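# Move bronze bushings from crate onto turntable disc

## Task

Lift every bronze bushing out of the crate and set it on the turntable's disc rather than its hub. Each must stand upright on one of its open ends, resting straight on the disc. The steel bushings stay in the crate. Do not end the scene while any bushing is still being carried round by the spinning disc. The crate must stay level and inside its corner guides. Each placed part must stay put without the robot holding it. Anything the robot is in contact with at the end must not drop by more than about a fingernail's width once released. Nothing may be knocked or placed off the table.

## Robot and tools

ROBOT. One UR3e-style arm with a Robotiq 2F-85 parallel gripper. A flat block juts about 9 cm from the wrist 3 axis toward the gripper's +x and turns with it. A wrist camera rides on the hand.

FRAMES. Results use the scene frame: origin on the table top under the arm base, +z up, +x forward, +y to the left when facing along +x. The base may be slightly tilted. end_effector_position (metres) is the point midway between the pads when closed; the quaternion is wxyz. Gripper axes: +z along the fingers, y is the closing direction. Closed fingertips reach about 19 mm past that point, fully open ones about 6 mm. Closing pushes the tips roughly 13 mm further out, so leave that gap above a surface. Reported hand position gets less accurate at long reach.

JOINT ORDER. Every row and every per-joint list in results uses: elbow, shoulder lift, shoulder pan, wrist 1, wrist 2, wrist 3. Ignore any other ordering.

ROW FORMAT. One arm, so a row is a single list of 9 numbers, each between -1 and 1: six joint values in the order above, then gripper position, gripper force_limit, gripper speed. The six joint values are offsets, not poses: scaled so 1.0 equals 1.989 rad for elbow, shoulder lift and shoulder pan, and 3.977 rad for the three wrists. Joint ranges (rad): shoulder pan -3.142..3.142, shoulder lift -6.283..6.283, elbow 0.000..3.142, wrists -6.283..6.283; real ends may differ by 0.010 rad.

execute_actions(actions): a list of up to 15 actions; each action is a list of 1 to 15 rows, each row lasting one 1/30 s step; if fewer than 15 rows, the last row repeats to fill 15 steps. Joint offsets in every row of an action are measured from the angles at that action's start (for the first action, the last reported Joint positions), not from the previous row. An action asking a joint to go more than 0.010 rad beyond its range is rejected; if the first action fails that check or any action is malformed, nothing runs. Requests past a real end are clipped, and the result then says "joint sent to its limit". Empty list just returns state and images.

move(target, speed, blocking): target is one 9-number row; its joint offsets count from the Joint positions in the latest result that showed them. All joints finish their paths together, so the hand curves. speed is the top rad/s of the joint with the longest way, 0.01 to 2, default 0.5. Paths last 0.5 to 10 s (cut off at 10 s). Finger numbers are sent at the start. The result adds a move: line with the ending (done, off_target, moving, held, fault), limits=held or limits=none, and the joint farthest from target. With blocking=false you get control back after 0.5 s; poll with wait(0) and use wait or stop before sending other motion.

wait(seconds): 0 to 10; arm keeps its last command. stop: brakes a running move (fingers continue). zoom_image(camera, region): camera is cam_high (896x504), cam_low (896x504) or cam_wrist (504x504); region [x0, y0, x1, y1] in pixels from the top-left, at most 504x504. read_manual(section): licence text only. finished_scene(scene): ends the given scene for good; only call once the bushings are placed and at rest.

GRIPPER. position is absolute: +1 fully open (85 mm), pads touch near -0.8, -1 closes until blocked. force_limit -1/0/+1 gives roughly 20/128/235 N per pad on a 40 mm part; speed -1/0/+1 gives about 20/85/150 mm/s, and faster closing adds some force. To grasp, send -1 and hold it, then check object_status = 2. object_status: 0 moving, 1 blocked while opening, 2 blocked while closing (holding), 3 at target or pads together. New force/speed only apply after a position change of at least 0.01; to soften a grip, open first. position_measured is in counts: 3 open, 78 about 60 mm, 130 about 40 mm, 180 about 20 mm, 230 pads together.

MOTION LIMITS. Commands lag about 0.17 s. Per step, targets stay within 0.575 rad of measured angles for the first three joints and 1.15 rad for the wrists, and are scaled back if they would put the hand more than 100 mm from where it is; large moves may need further actions. "Joint targets" shows what the joints are heading for. "joint command not followed" means the clearance check altered targets.

FORCES AND FAULTS. Wrist force and Wrist torque lines give sensor readings in the end-effector axes (offset up to ~3.5 N, noise ~1.4 N, saturating near 30 N; "no reading" is fine). Load limits (N m): shoulder pan 50.7, shoulder lift 50.7, elbow 26.3, wrists 8.46, held weight included. Reaching one, or 150 N external force, halts the arm for 10 s and drops the rest of the call. The arm is stiff: aiming even slightly into a firm surface can fault. Motors heat when holding loads; MOTOR HOT appears at 70 °C and brakes engage at 85 °C.

CAUTIONS. Approach gently, avoid dropping, slamming or shoving parts, do not bump the crate out of its guides, and expect occasional brief tugs on held parts or nudges to loose ones. Release bushings fully so they stand on their own and stop riding the disc.

Each tool is called after "Emit:" by a JSON object that holds its "op" and its "data".

## Session

Emit:
{"op": "execute_actions", "data": {"actions": []}}

Scene clock: 0.00 s.
end_effector_position=(+0.0728, +0.2495, +0.1879) position_measured=3 object_status=3 end_effector_quat_wxyz=(-0.195, +0.887, +0.419, +0.007) end_effector_velocity=(+0.000, +0.000, -0.000) end_effector_angular_velocity=(-0.000, -0.000, -0.001)
Joint names: [elbow, shoulder lift, shoulder pan, wrist 1, wrist 2, wrist 3]
Joint positions: [ 2.514 -2.61   1.137 -2.017 -1.591  3.097]
Joint velocities: [-0.    -0.    -0.001  0.     0.    -0.   ]
Motor temperatures (°C, as the motors report them): [38 32 32 43 43 38]
Wrist force (N, on the end effector, along its own x y z axes, offset not removed): no reading
Wrist torque (N m, same axes, about the end effector's origin, offset not removed): no reading
Joint targets: [2.514 -2.610 1.137 -2.017 -1.591 3.097]

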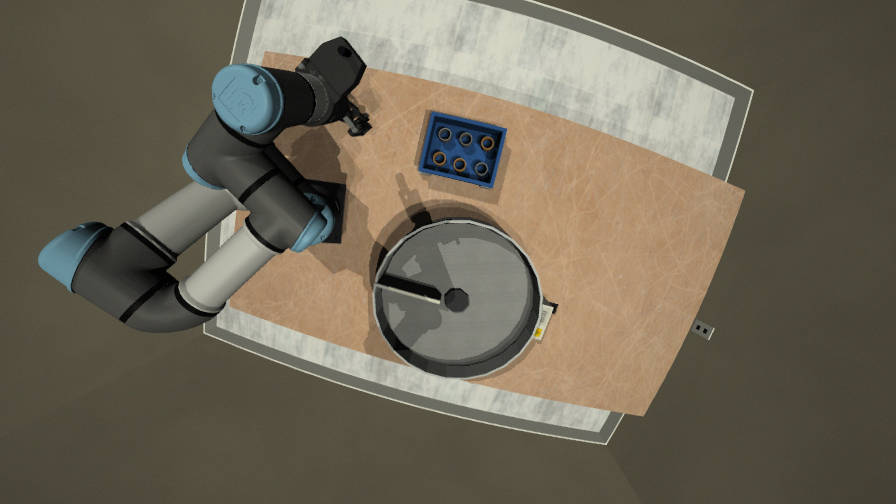

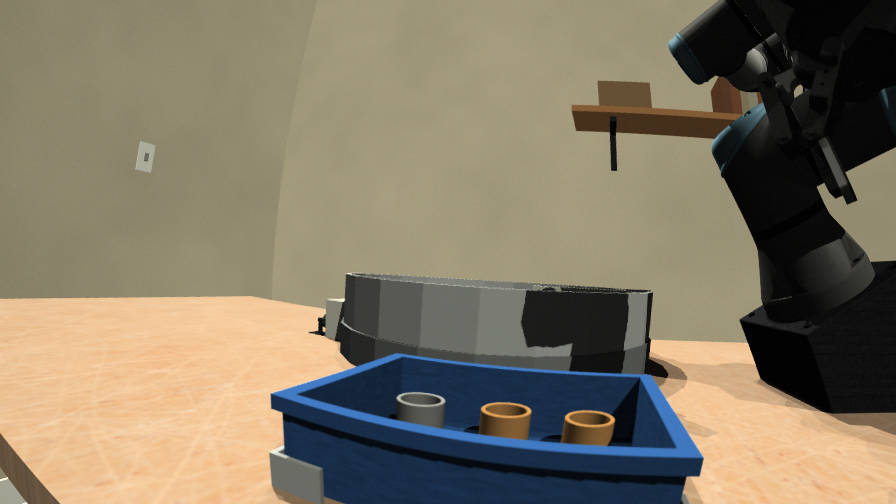

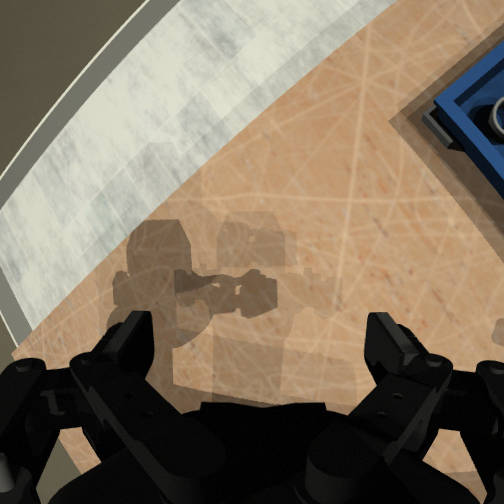

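Emit:
{"op": "zoom_image", "data": {"camera": "cam_high", "region": [350, 90, 600, 400]}}

Emit:
{"op": "wait", "data": {"seconds": 2}}

Region (350, 90, 600, 400) of cam_high's 896x504 image, scaled by 1.626, with more detail than that image has; it fills the left 406 columns of this view, and the rest is white.

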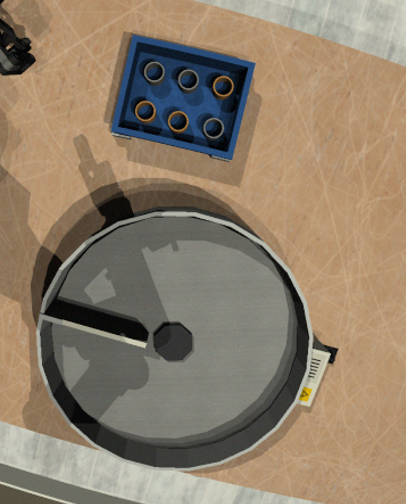

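Scene clock: 6.10 s.
end_effector_position=(+0.0728, +0.2495, +0.1879) position_measured=3 object_status=3 end_effector_quat_wxyz=(-0.195, +0.887, +0.419, +0.007) end_effector_velocity=(-0.000, +0.000, -0.000) end_effector_angular_velocity=(-0.000, +0.001, +0.001)
Joint names: [elbow, shoulder lift, shoulder pan, wrist 1, wrist 2, wrist 3]
Joint positions: [ 2.514 -2.61   1.137 -2.017 -1.591  3.097]
Joint velocities: [ 0.001  0.    -0.    -0.     0.001 -0.   ]
Motor temperatures (°C, as the motors report them): [38 32 32 43 43 38]
Wrist force (N, on the end effector, along its own x y z axes, offset not removed): [0.8 1.5 0.8]
Wrist torque (N m, same axes, about the end effector's origin, offset not removed): [0.20 -0.16 0.00]
Joint targets: [2.514 -2.610 1.137 -2.017 -1.591 3.097]
wait: 2.00 s; at rest from the start
camera_calibration (this result's frames):
cam_wrist: T_world_to_cam=[[0.757247, -0.559161, -0.337515, 0.145682], [-0.580658, -0.812954, 0.044058, 0.271163], [-0.29902, 0.162618, -0.940288, 0.306988], [0, 0, 0, 1]] pos_world=[0.138932, 0.251981, 0.32588]

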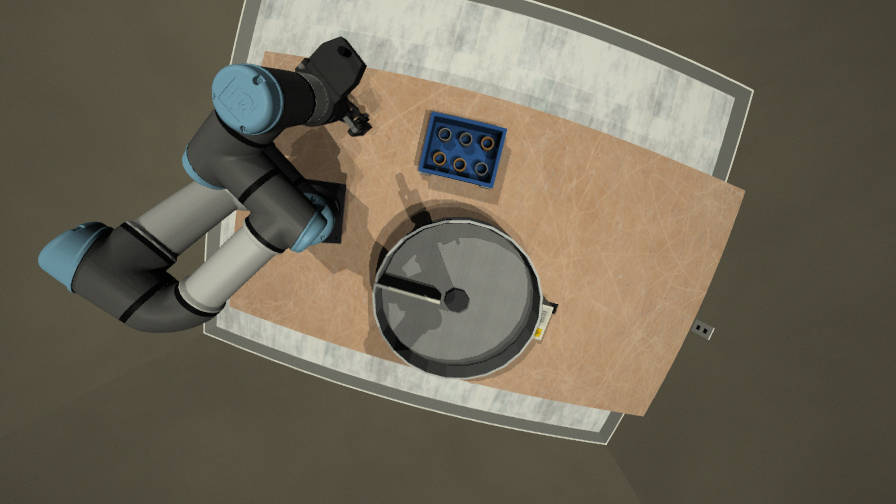

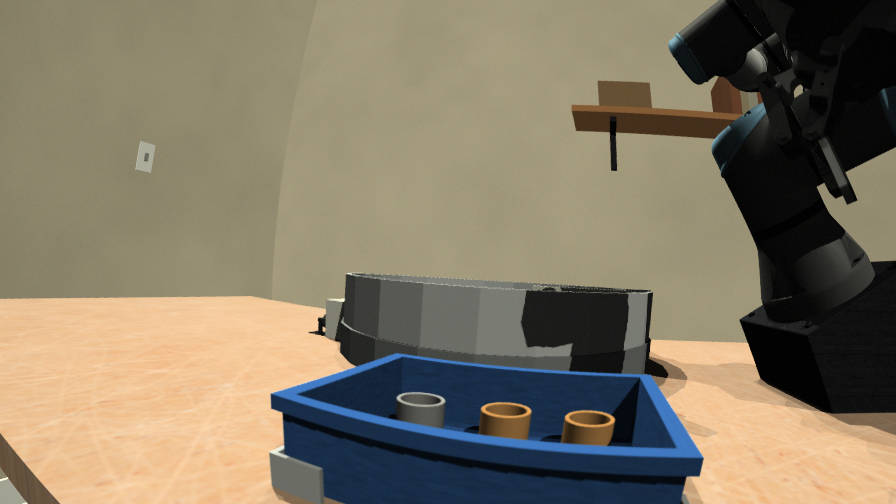

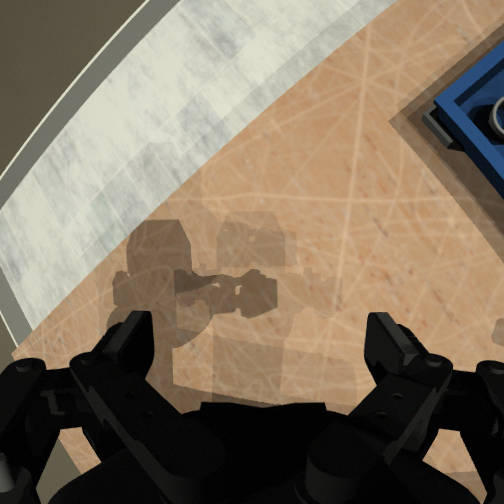

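Emit:
{"op": "move", "data": {"target": [0,0,-0.15,0,0,0,1,0,0]}}

Emit:
{"op": "move", "data": {"target": [0,0.15,0,0,0,0,1,0,0]}}

Scene clock: 39.73 s.
end_effector_position=(+0.1344, +0.2314, +0.1540) position_measured=3 object_status=3 end_effector_quat_wxyz=(-0.123, +0.945, +0.302, +0.009) end_effector_velocity=(+0.000, -0.000, -0.000) end_effector_angular_velocity=(-0.001, -0.000, -0.002)
Joint names: [elbow, shoulder lift, shoulder pan, wrist 1, wrist 2, wrist 3]
Joint positions: [ 2.514 -2.61   0.839 -2.017 -1.591  3.097]
Joint velocities: [-0.    -0.    -0.002  0.    -0.    -0.   ]
Motor temperatures (°C, as the motors report them): [38 32 32 43 43 38]
Wrist force (N, on the end effector, along its own x y z axes, offset not removed): [0.5 1.3 0.6]
Wrist torque (N m, same axes, about the end effector's origin, offset not removed): [0.20 -0.10 0.03]
Joint targets: [2.514 -2.610 0.839 -2.017 -1.591 3.097]
move: done; limits=none; farthest joint: the shoulder pan, 0.001 radians from its target (0.299 radians at the start)
camera_calibration (this result's frames):
cam_wrist: T_world_to_cam=[[0.588013, -0.776299, -0.22716, 0.133455], [-0.769435, -0.623448, 0.138863, 0.26066], [-0.249422, 0.0931322, -0.963906, 0.309606], [0, 0, 0, 1]] pos_world=[0.19931, 0.237274, 0.29255]

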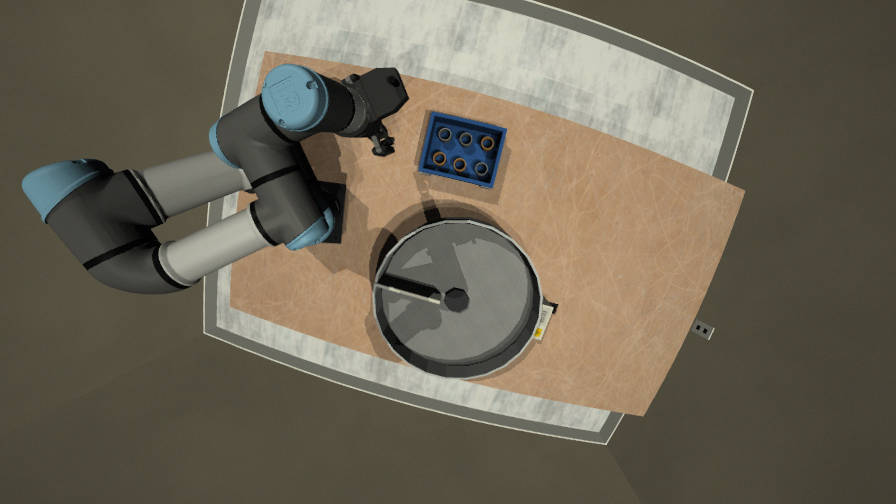

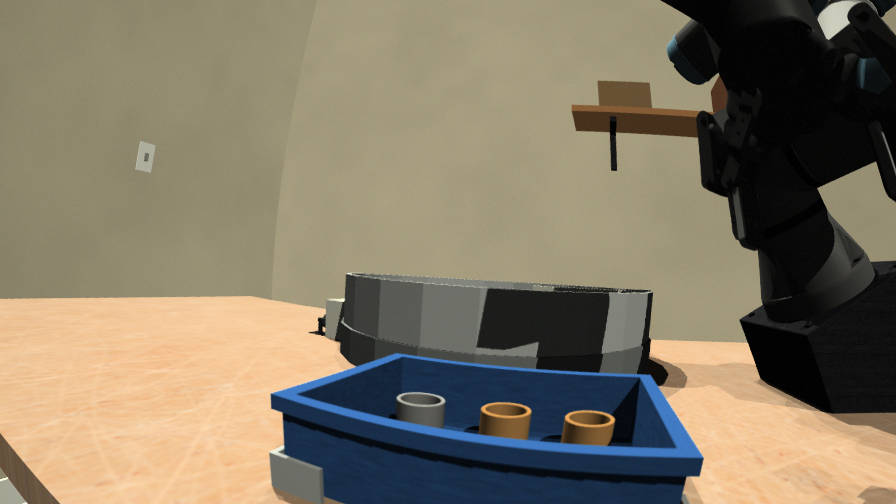

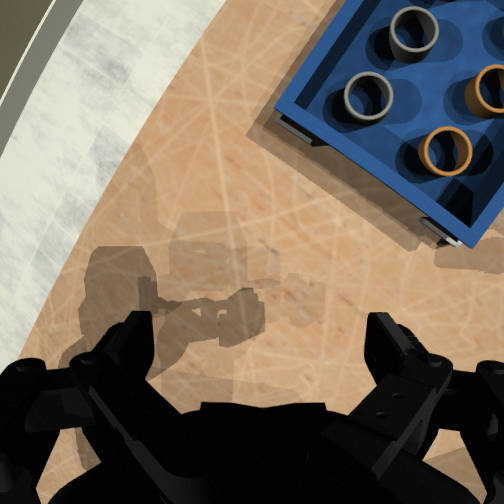

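Scene clock: 40.97 s.
end_effector_position=(+0.0914, +0.2165, +0.1103) position_measured=3 object_status=3 end_effector_quat_wxyz=(-0.083, +0.934, +0.320, -0.133) end_effector_velocity=(-0.001, -0.000, -0.000) end_effector_angular_velocity=(-0.001, +0.002, +0.002)
Joint names: [elbow, shoulder lift, shoulder pan, wrist 1, wrist 2, wrist 3]
Joint positions: [ 2.514 -2.311  0.839 -2.017 -1.591  3.097]
Joint velocities: [ 0.     0.002  0.001  0.     0.    -0.   ]
Motor temperatures (°C, as the motors report them): [38 32 32 43 43 38]
Wrist force (N, on the end effector, along its own x y z axes, offset not removed): [0.3 1.3 -0.1]
Wrist torque (N m, same axes, about the end effector's origin, offset not removed): [0.17 -0.07 -0.01]
Joint targets: [2.514 -2.311 0.839 -2.017 -1.591 3.097]
move: done; limits=none; farthest joint: the shoulder pan, 0.000 radians from its target (0.000 radians at the start)
camera_calibration (this result's frames):
cam_wrist: T_world_to_cam=[[0.588965, -0.76993, -0.245619, 0.137806], [-0.655352, -0.632855, 0.412321, 0.185857], [-0.472899, -0.0818759, -0.877304, 0.30684], [0, 0, 0, 1]] pos_world=[0.185743, 0.248844, 0.226407]

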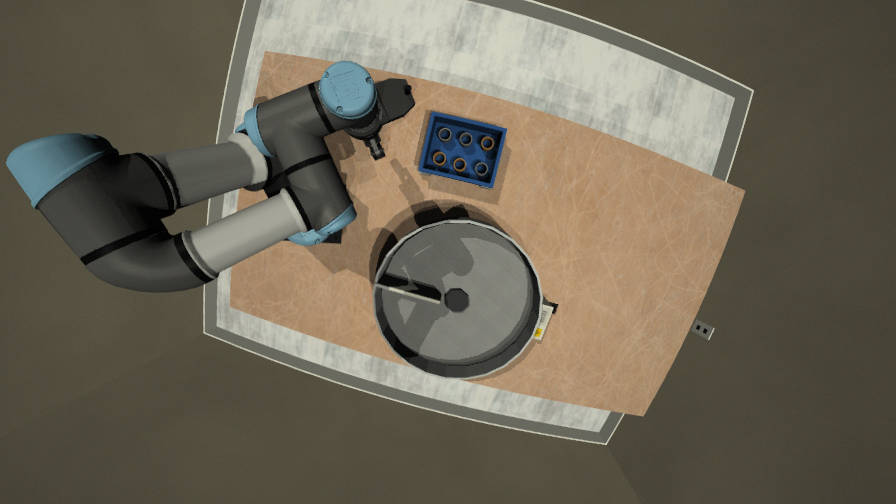

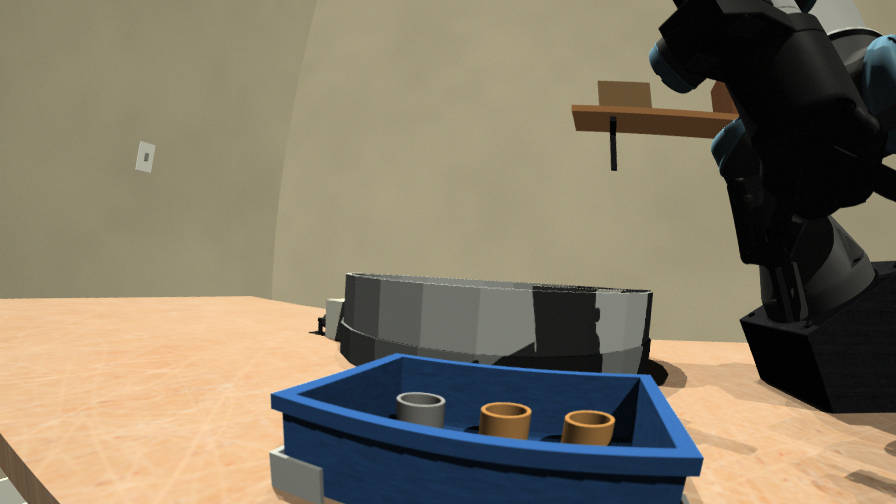

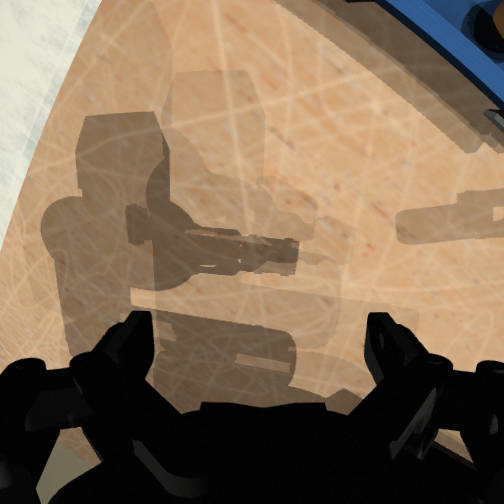

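Emit:
{"op": "move", "data": {"target": [-0.44,0.1,-0.049,-0.0045,-0.0455,0.151,0.3,0,0], "speed": 1}}

Emit:
{"op": "move", "data": {"target": [0,0.229,0,0,0,0,0.3,0,0], "speed": 0.7}}

Scene clock: 68.87 s.
end_effector_position=(+0.3839, +0.2515, +0.3092) position_measured=91 object_status=3 end_effector_quat_wxyz=(-0.115, +0.972, -0.075, +0.191) end_effector_velocity=(+0.001, -0.000, +0.000) end_effector_angular_velocity=(+0.001, -0.001, -0.003)
Joint names: [elbow, shoulder lift, shoulder pan, wrist 1, wrist 2, wrist 3]
Joint positions: [ 1.639 -2.113  0.742 -2.035 -1.772  3.697]
Joint velocities: [-0.002  0.001 -0.001  0.    -0.     0.002]
Motor temperatures (°C, as the motors report them): [38 32 32 43 43 38]
Wrist force (N, on the end effector, along its own x y z axes, offset not removed): [0.7 0.5 0.2]
Wrist torque (N m, same axes, about the end effector's origin, offset not removed): [0.02 -0.15 0.00]
Joint targets: [1.639 -2.113 0.742 -2.035 -1.772 3.697]
move: done; limits=none; farthest joint: the shoulder lift, 0.001 radians from its target (0.199 radians at the start)
camera_calibration (this result's frames):
cam_wrist: T_world_to_cam=[[-0.0851845, -0.965031, -0.247909, 0.349963], [-0.983785, 0.120877, -0.132495, 0.422645], [0.157829, 0.232603, -0.95968, 0.326746], [0, 0, 0, 1]] pos_world=[0.394034, 0.210635, 0.45633]

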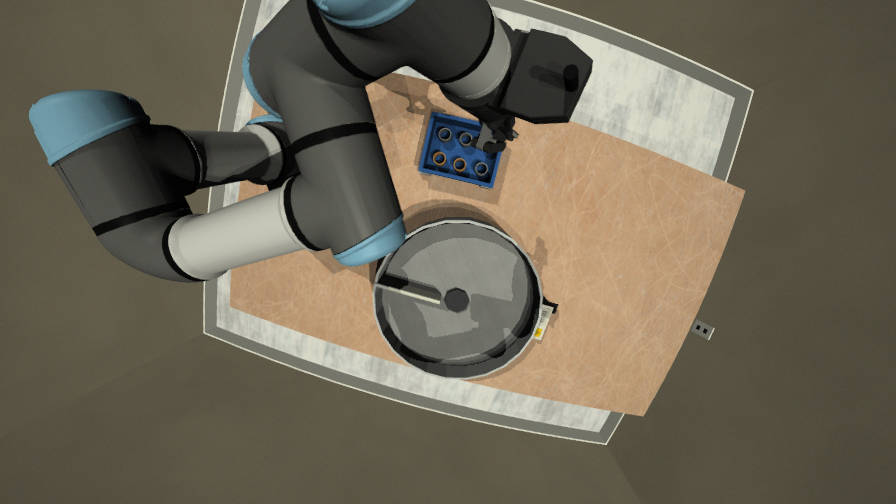

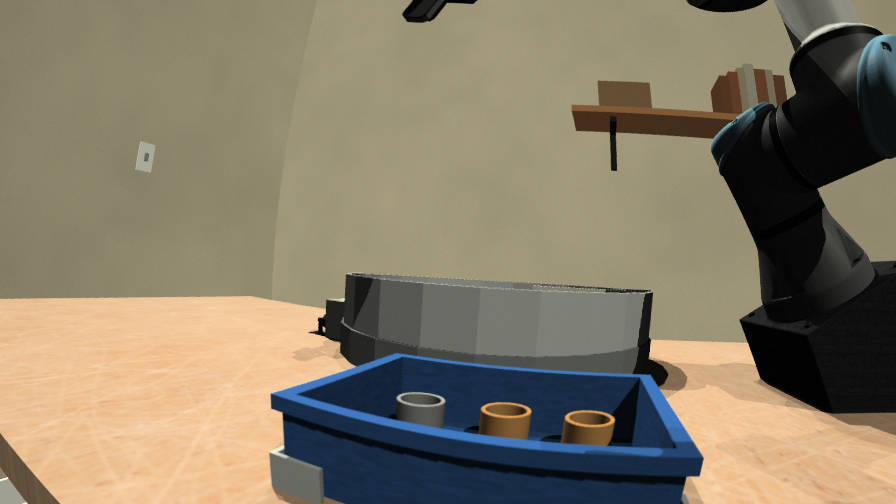

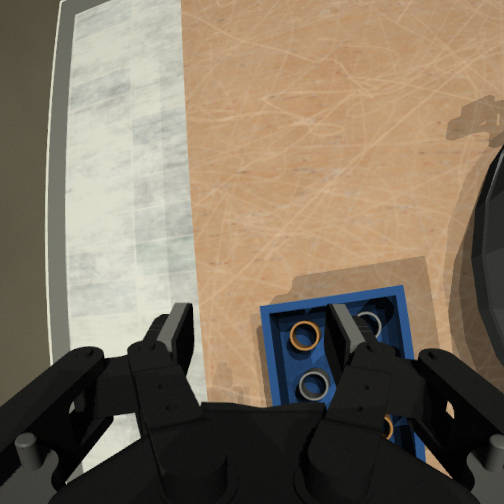

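Scene clock: 70.23 s.
end_effector_position=(+0.3517, +0.2756, +0.1375) position_measured=91 object_status=3 end_effector_quat_wxyz=(-0.004, +1.000, -0.030, -0.000) end_effector_velocity=(-0.001, +0.000, -0.001) end_effector_angular_velocity=(-0.001, +0.003, +0.002)
Joint names: [elbow, shoulder lift, shoulder pan, wrist 1, wrist 2, wrist 3]
Joint positions: [ 1.639 -1.658  0.742 -2.035 -1.772  3.697]
Joint velocities: [ 0.002  0.002  0.002 -0.     0.     0.   ]
Motor temperatures (°C, as the motors report them): [38 32 32 43 43 38]
Wrist force (N, on the end effector, along its own x y z axes, offset not removed): [0.5 1.6 -0.2]
Wrist torque (N m, same axes, about the end effector's origin, offset not removed): [0.19 -0.09 0.03]
Joint targets: [1.639 -1.657 0.742 -2.035 -1.772 3.697]
move: done; limits=none; farthest joint: the shoulder pan, 0.000 radians from its target (0.000 radians at the start)
camera_calibration (this result's frames):
cam_wrist: T_world_to_cam=[[-0.0421485, -0.999053, -0.0108303, 0.289521], [-0.970119, 0.0383306, 0.239585, 0.332073], [-0.238943, 0.0206048, -0.970815, 0.360975], [0, 0, 0, 1]] pos_world=[0.420606, 0.26908, 0.274016]

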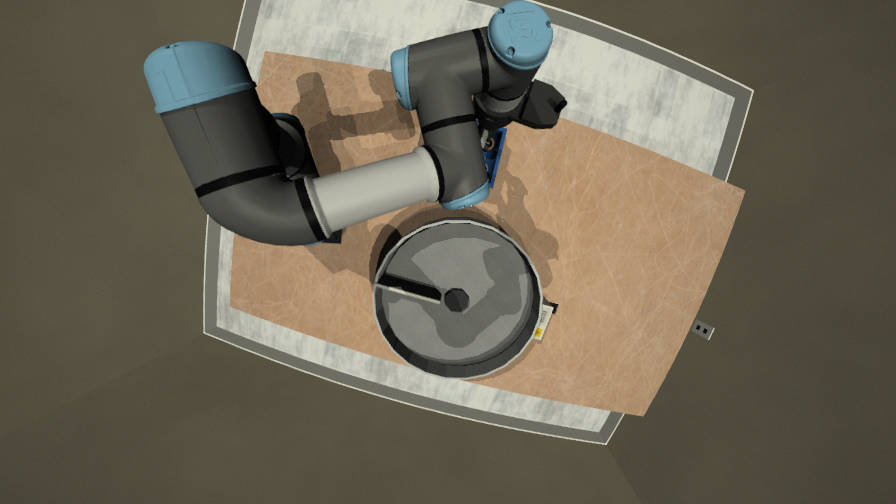

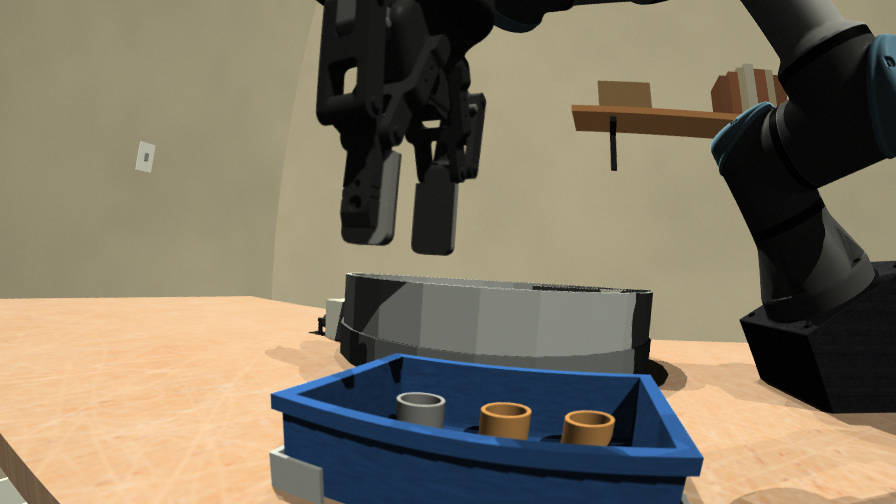

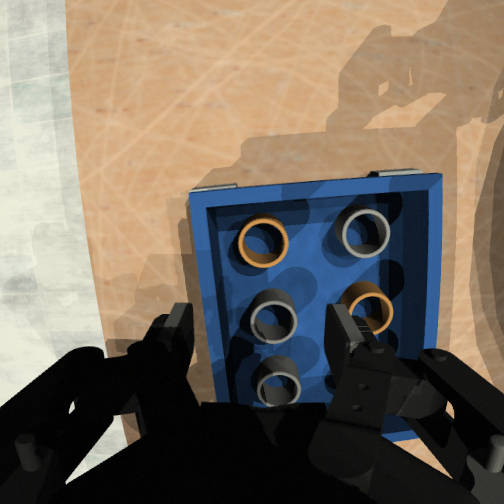

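Emit:
{"op": "move", "data": {"target": [0.0623,0.0729,-0.0437,-0.0709,0.0102,-0.019,0.3,0,0], "speed": 0.4}}

Scene clock: 87.13 s.
end_effector_position=(+0.3647, +0.2692, +0.0668) position_measured=91 object_status=3 end_effector_quat_wxyz=(-0.004, +1.000, -0.031, -0.001) end_effector_velocity=(+0.000, -0.000, -0.001) end_effector_angular_velocity=(-0.000, +0.000, -0.001)
Joint names: [elbow, shoulder lift, shoulder pan, wrist 1, wrist 2, wrist 3]
Joint positions: [ 1.763 -1.513  0.655 -2.317 -1.732  3.621]
Joint velocities: [ 0.001  0.001 -0.001 -0.002  0.001 -0.   ]
Motor temperatures (°C, as the motors report them): [38 32 32 43 43 38]
Wrist force (N, on the end effector, along its own x y z axes, offset not removed): [1.3 2.0 0.3]
Wrist torque (N m, same axes, about the end effector's origin, offset not removed): [0.30 -0.25 0.02]
Joint targets: [1.763 -1.513 0.655 -2.317 -1.732 3.621]
move: done; limits=none; farthest joint: the shoulder pan, 0.000 radians from its target (0.087 radians at the start)
camera_calibration (this result's frames):
cam_wrist: T_world_to_cam=[[-0.0443774, -0.998964, -0.0101119, 0.283678], [-0.969861, 0.0406527, 0.240243, 0.361071], [-0.239583, 0.0204685, -0.97066, 0.295843], [0, 0, 0, 1]] pos_world=[0.433656, 0.26265, 0.203287]

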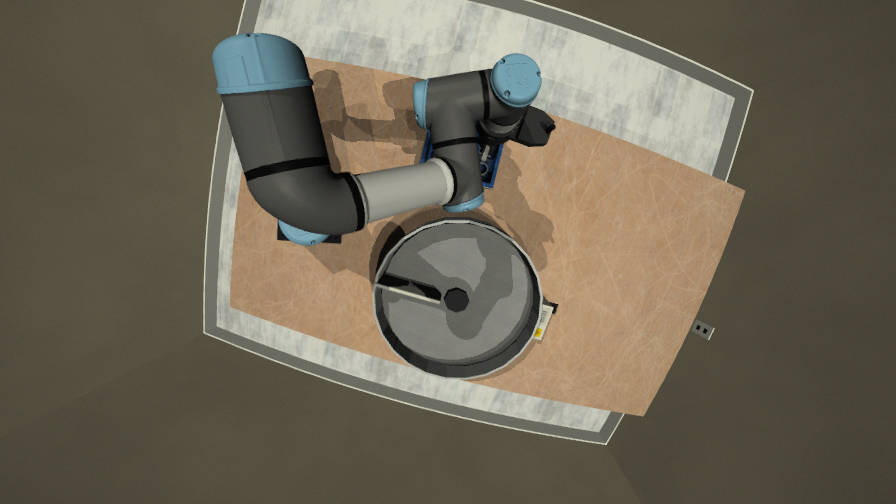

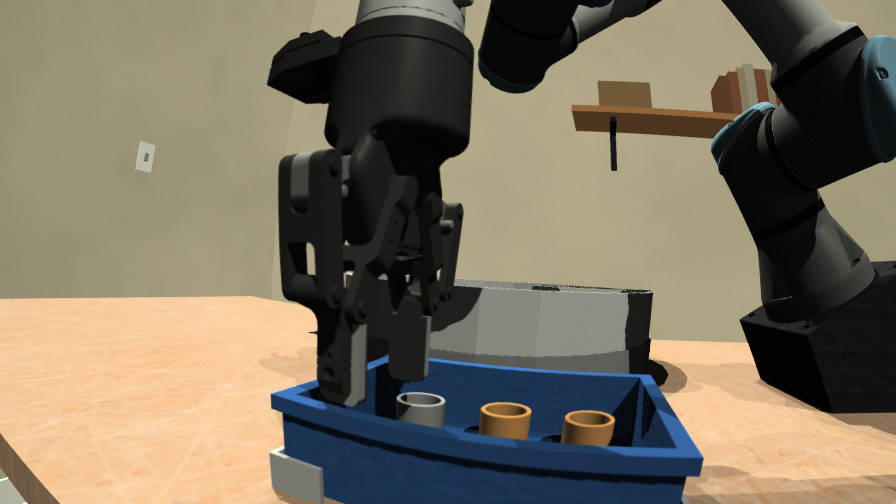

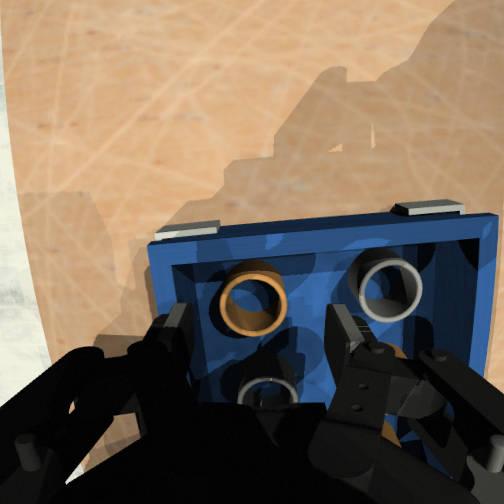

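Emit:
{"op": "move", "data": {"target": [0,0,0,0,0,0,0.08,0,0]}}

Emit:
{"op": "move", "data": {"target": [0.016,0.0523,-0.015,-0.0352,0.0037,-0.006,0.08,0,0], "speed": 0.15}}

Emit:
{"op": "move", "data": {"target": [0,0,0,0,0,0,-1,-0.5,0]}}

Scene clock: 96.17 s.
end_effector_position=(+0.3647, +0.2692, +0.0667) position_measured=119 object_status=3 end_effector_quat_wxyz=(-0.004, +1.000, -0.031, -0.001) end_effector_velocity=(-0.001, +0.001, +0.000) end_effector_angular_velocity=(+0.001, +0.001, +0.003)
Joint names: [elbow, shoulder lift, shoulder pan, wrist 1, wrist 2, wrist 3]
Joint positions: [ 1.763 -1.513  0.655 -2.317 -1.732  3.621]
Joint velocities: [0.    0.    0.003 0.001 0.    0.   ]
Motor temperatures (°C, as the motors report them): [38 32 32 43 43 38]
Wrist force (N, on the end effector, along its own x y z axes, offset not removed): [1.4 2.0 -0.1]
Wrist torque (N m, same axes, about the end effector's origin, offset not removed): [0.27 -0.25 -0.03]
Joint targets: [1.763 -1.513 0.655 -2.317 -1.732 3.621]
move: done; limits=none; farthest joint: the shoulder pan, 0.000 radians from its target (0.000 radians at the start)
camera_calibration (this result's frames):
cam_wrist: T_world_to_cam=[[-0.0443745, -0.998964, -0.0101092, 0.283668], [-0.969859, 0.0406504, 0.240251, 0.361086], [-0.239591, 0.0204655, -0.970658, 0.295796], [0, 0, 0, 1]] pos_world=[0.433661, 0.262642, 0.203233]

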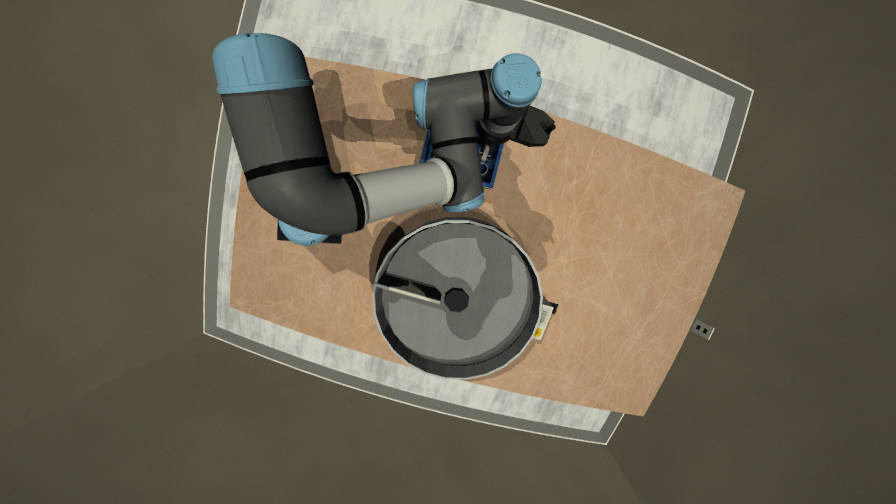

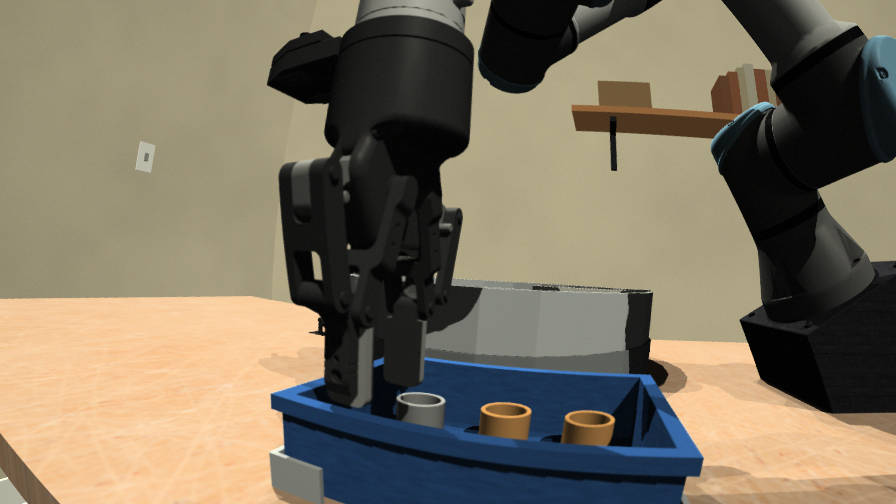

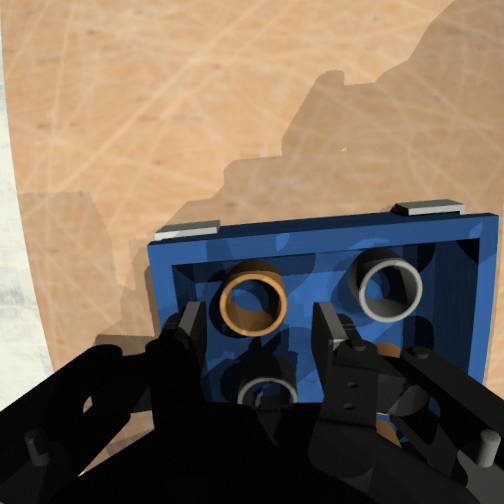

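Scene clock: 107.00 s.
end_effector_position=(+0.3712, +0.2708, +0.0465) position_measured=119 object_status=3 end_effector_quat_wxyz=(-0.008, +0.999, -0.032, +0.005) end_effector_velocity=(+0.001, -0.000, +0.000) end_effector_angular_velocity=(+0.000, -0.002, -0.001)
Joint names: [elbow, shoulder lift, shoulder pan, wrist 1, wrist 2, wrist 3]
Joint positions: [ 1.778 -1.451  0.638 -2.411 -1.72   3.605]
Joint velocities: [-0.002 -0.    -0.001 -0.    -0.    -0.   ]
Motor temperatures (°C, as the motors report them): [38 32 32 43 43 38]
Wrist force (N, on the end effector, along its own x y z axes, offset not removed): [-2.9 5.4 -18.2]
Wrist torque (N m, same axes, about the end effector's origin, offset not removed): [0.73 -0.49 -0.05]
Joint targets: [1.778 -1.450 0.638 -2.411 -1.720 3.605]
FORCE FAULT: contact force on the arm reached its limit, and the arm stopped for 10 seconds. The contact can be on any part of the arm, not only on its tool. That time counts as 20 of the actions that you can send in this scene. The arm's remaining commands of this call were not run. The arm holds still and accepts commands again. Move the arm away from the contact; if what it grips holds it there, let go first. Pushing or pulling that hard again can fault the arm again.
move: fault; limits=none; farthest joint: the wrist 1, 0.046 radians from its target (0.140 radians at the start)
camera_calibration (this result's frames):
cam_wrist: T_world_to_cam=[[-0.0460853, -0.998754, -0.0191238, 0.28634], [-0.972501, 0.0404822, 0.229356, 0.37374], [-0.228296, 0.0291678, -0.973155, 0.271282], [0, 0, 0, 1]] pos_world=[0.43859, 0.262941, 0.183756]

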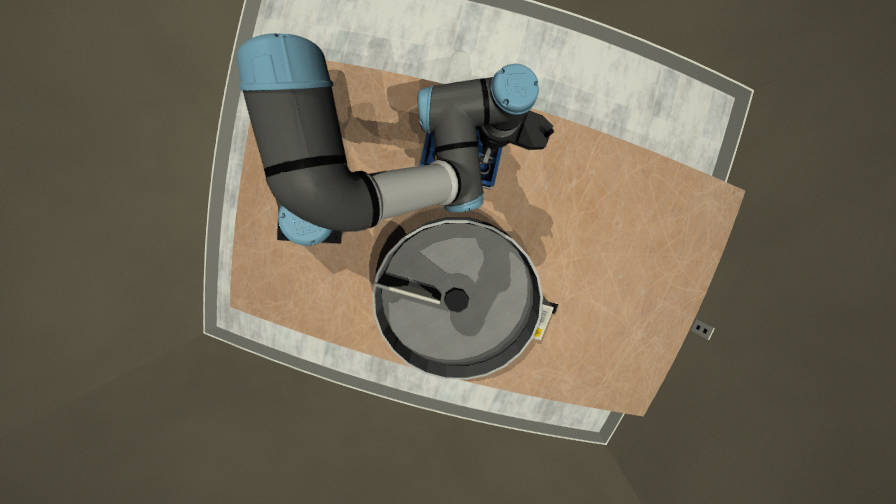

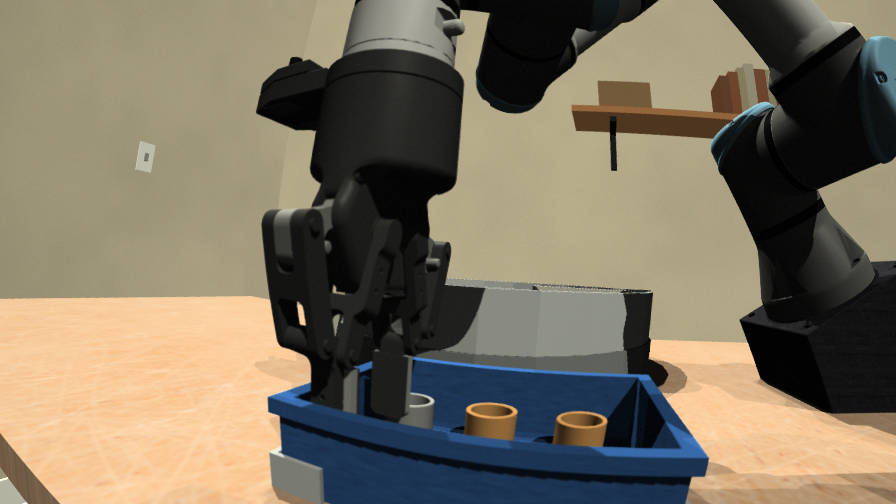

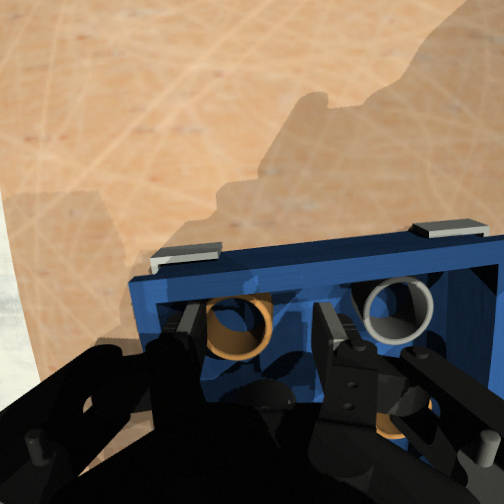

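not run: a fault stop came before this call.

Emit:
{"op": "move", "data": {"target": [-0.0075,-0.0312,0.0085,0.0236,-0.003,0.004,0.08,0,0], "speed": 0.2}}

Emit:
{"op": "zoom_image", "data": {"camera": "cam_low", "region": [240, 250, 720, 504]}}

Scene clock: 117.10 s.
end_effector_position=(+0.3647, +0.2689, +0.0666) position_measured=119 object_status=3 end_effector_quat_wxyz=(-0.004, +0.999, -0.031, -0.001) end_effector_velocity=(-0.000, +0.000, +0.001) end_effector_angular_velocity=(+0.000, +0.000, +0.001)
Joint names: [elbow, shoulder lift, shoulder pan, wrist 1, wrist 2, wrist 3]
Joint positions: [ 1.763 -1.512  0.654 -2.317 -1.732  3.621]
Joint velocities: [-0.    -0.002  0.001  0.002 -0.     0.   ]
Motor temperatures (°C, as the motors report them): [38 32 32 43 43 38]
Wrist force (N, on the end effector, along its own x y z axes, offset not removed): [1.1 2.2 0.0]
Wrist torque (N m, same axes, about the end effector's origin, offset not removed): [0.27 -0.24 0.00]
Joint targets: [1.763 -1.513 0.654 -2.317 -1.732 3.621]
move: done; limits=none; farthest joint: the shoulder lift, 0.001 radians from its target (0.062 radians at the start)
camera_calibration (this result's frames):
cam_wrist: T_world_to_cam=[[-0.044832, -0.99895, -0.00944061, 0.283476], [-0.969813, 0.0412531, 0.240336, 0.361011], [-0.239694, 0.0199304, -0.970644, 0.295827], [0, 0, 0, 1]] pos_world=[0.433729, 0.26239, 0.203055]

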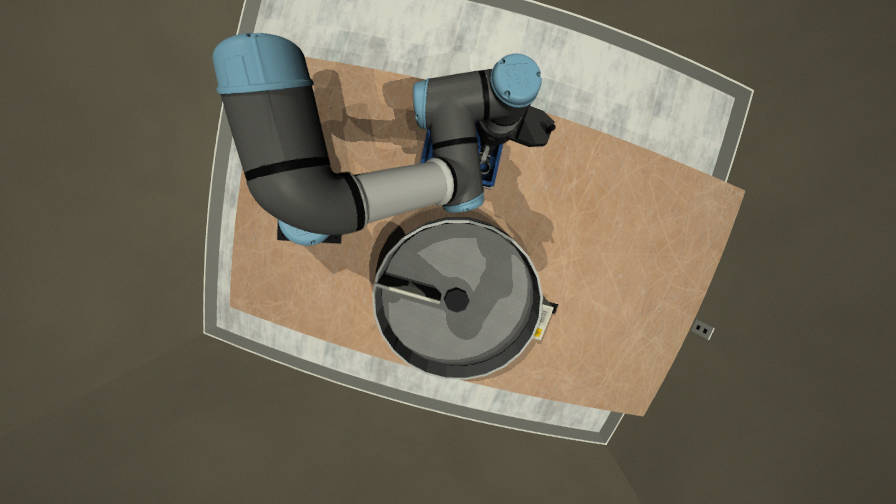

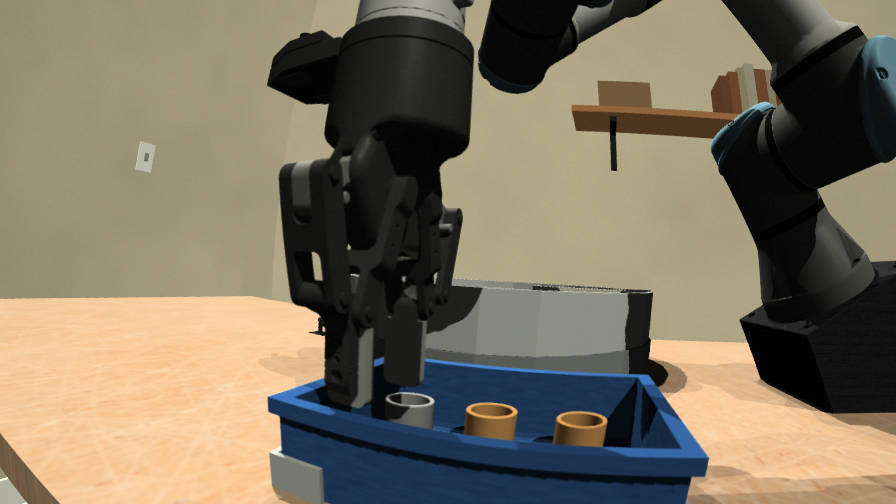

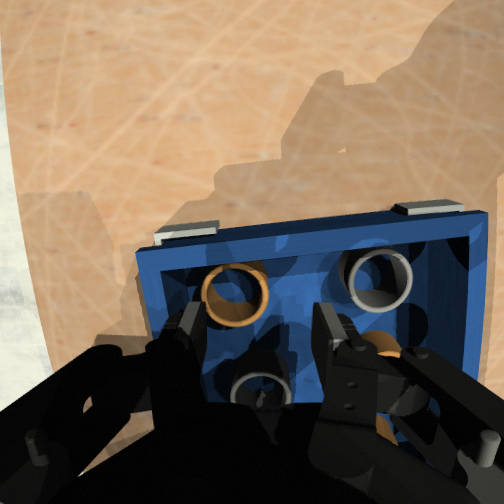

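Region (240, 250, 720, 504) of cam_low's 896x504 image, scaled by 1.050, with more detail than that image has; it fills the top 267 rows of this view, and the rest is white.

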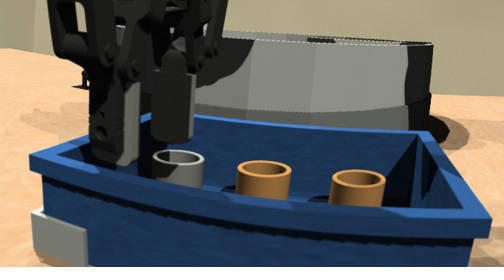

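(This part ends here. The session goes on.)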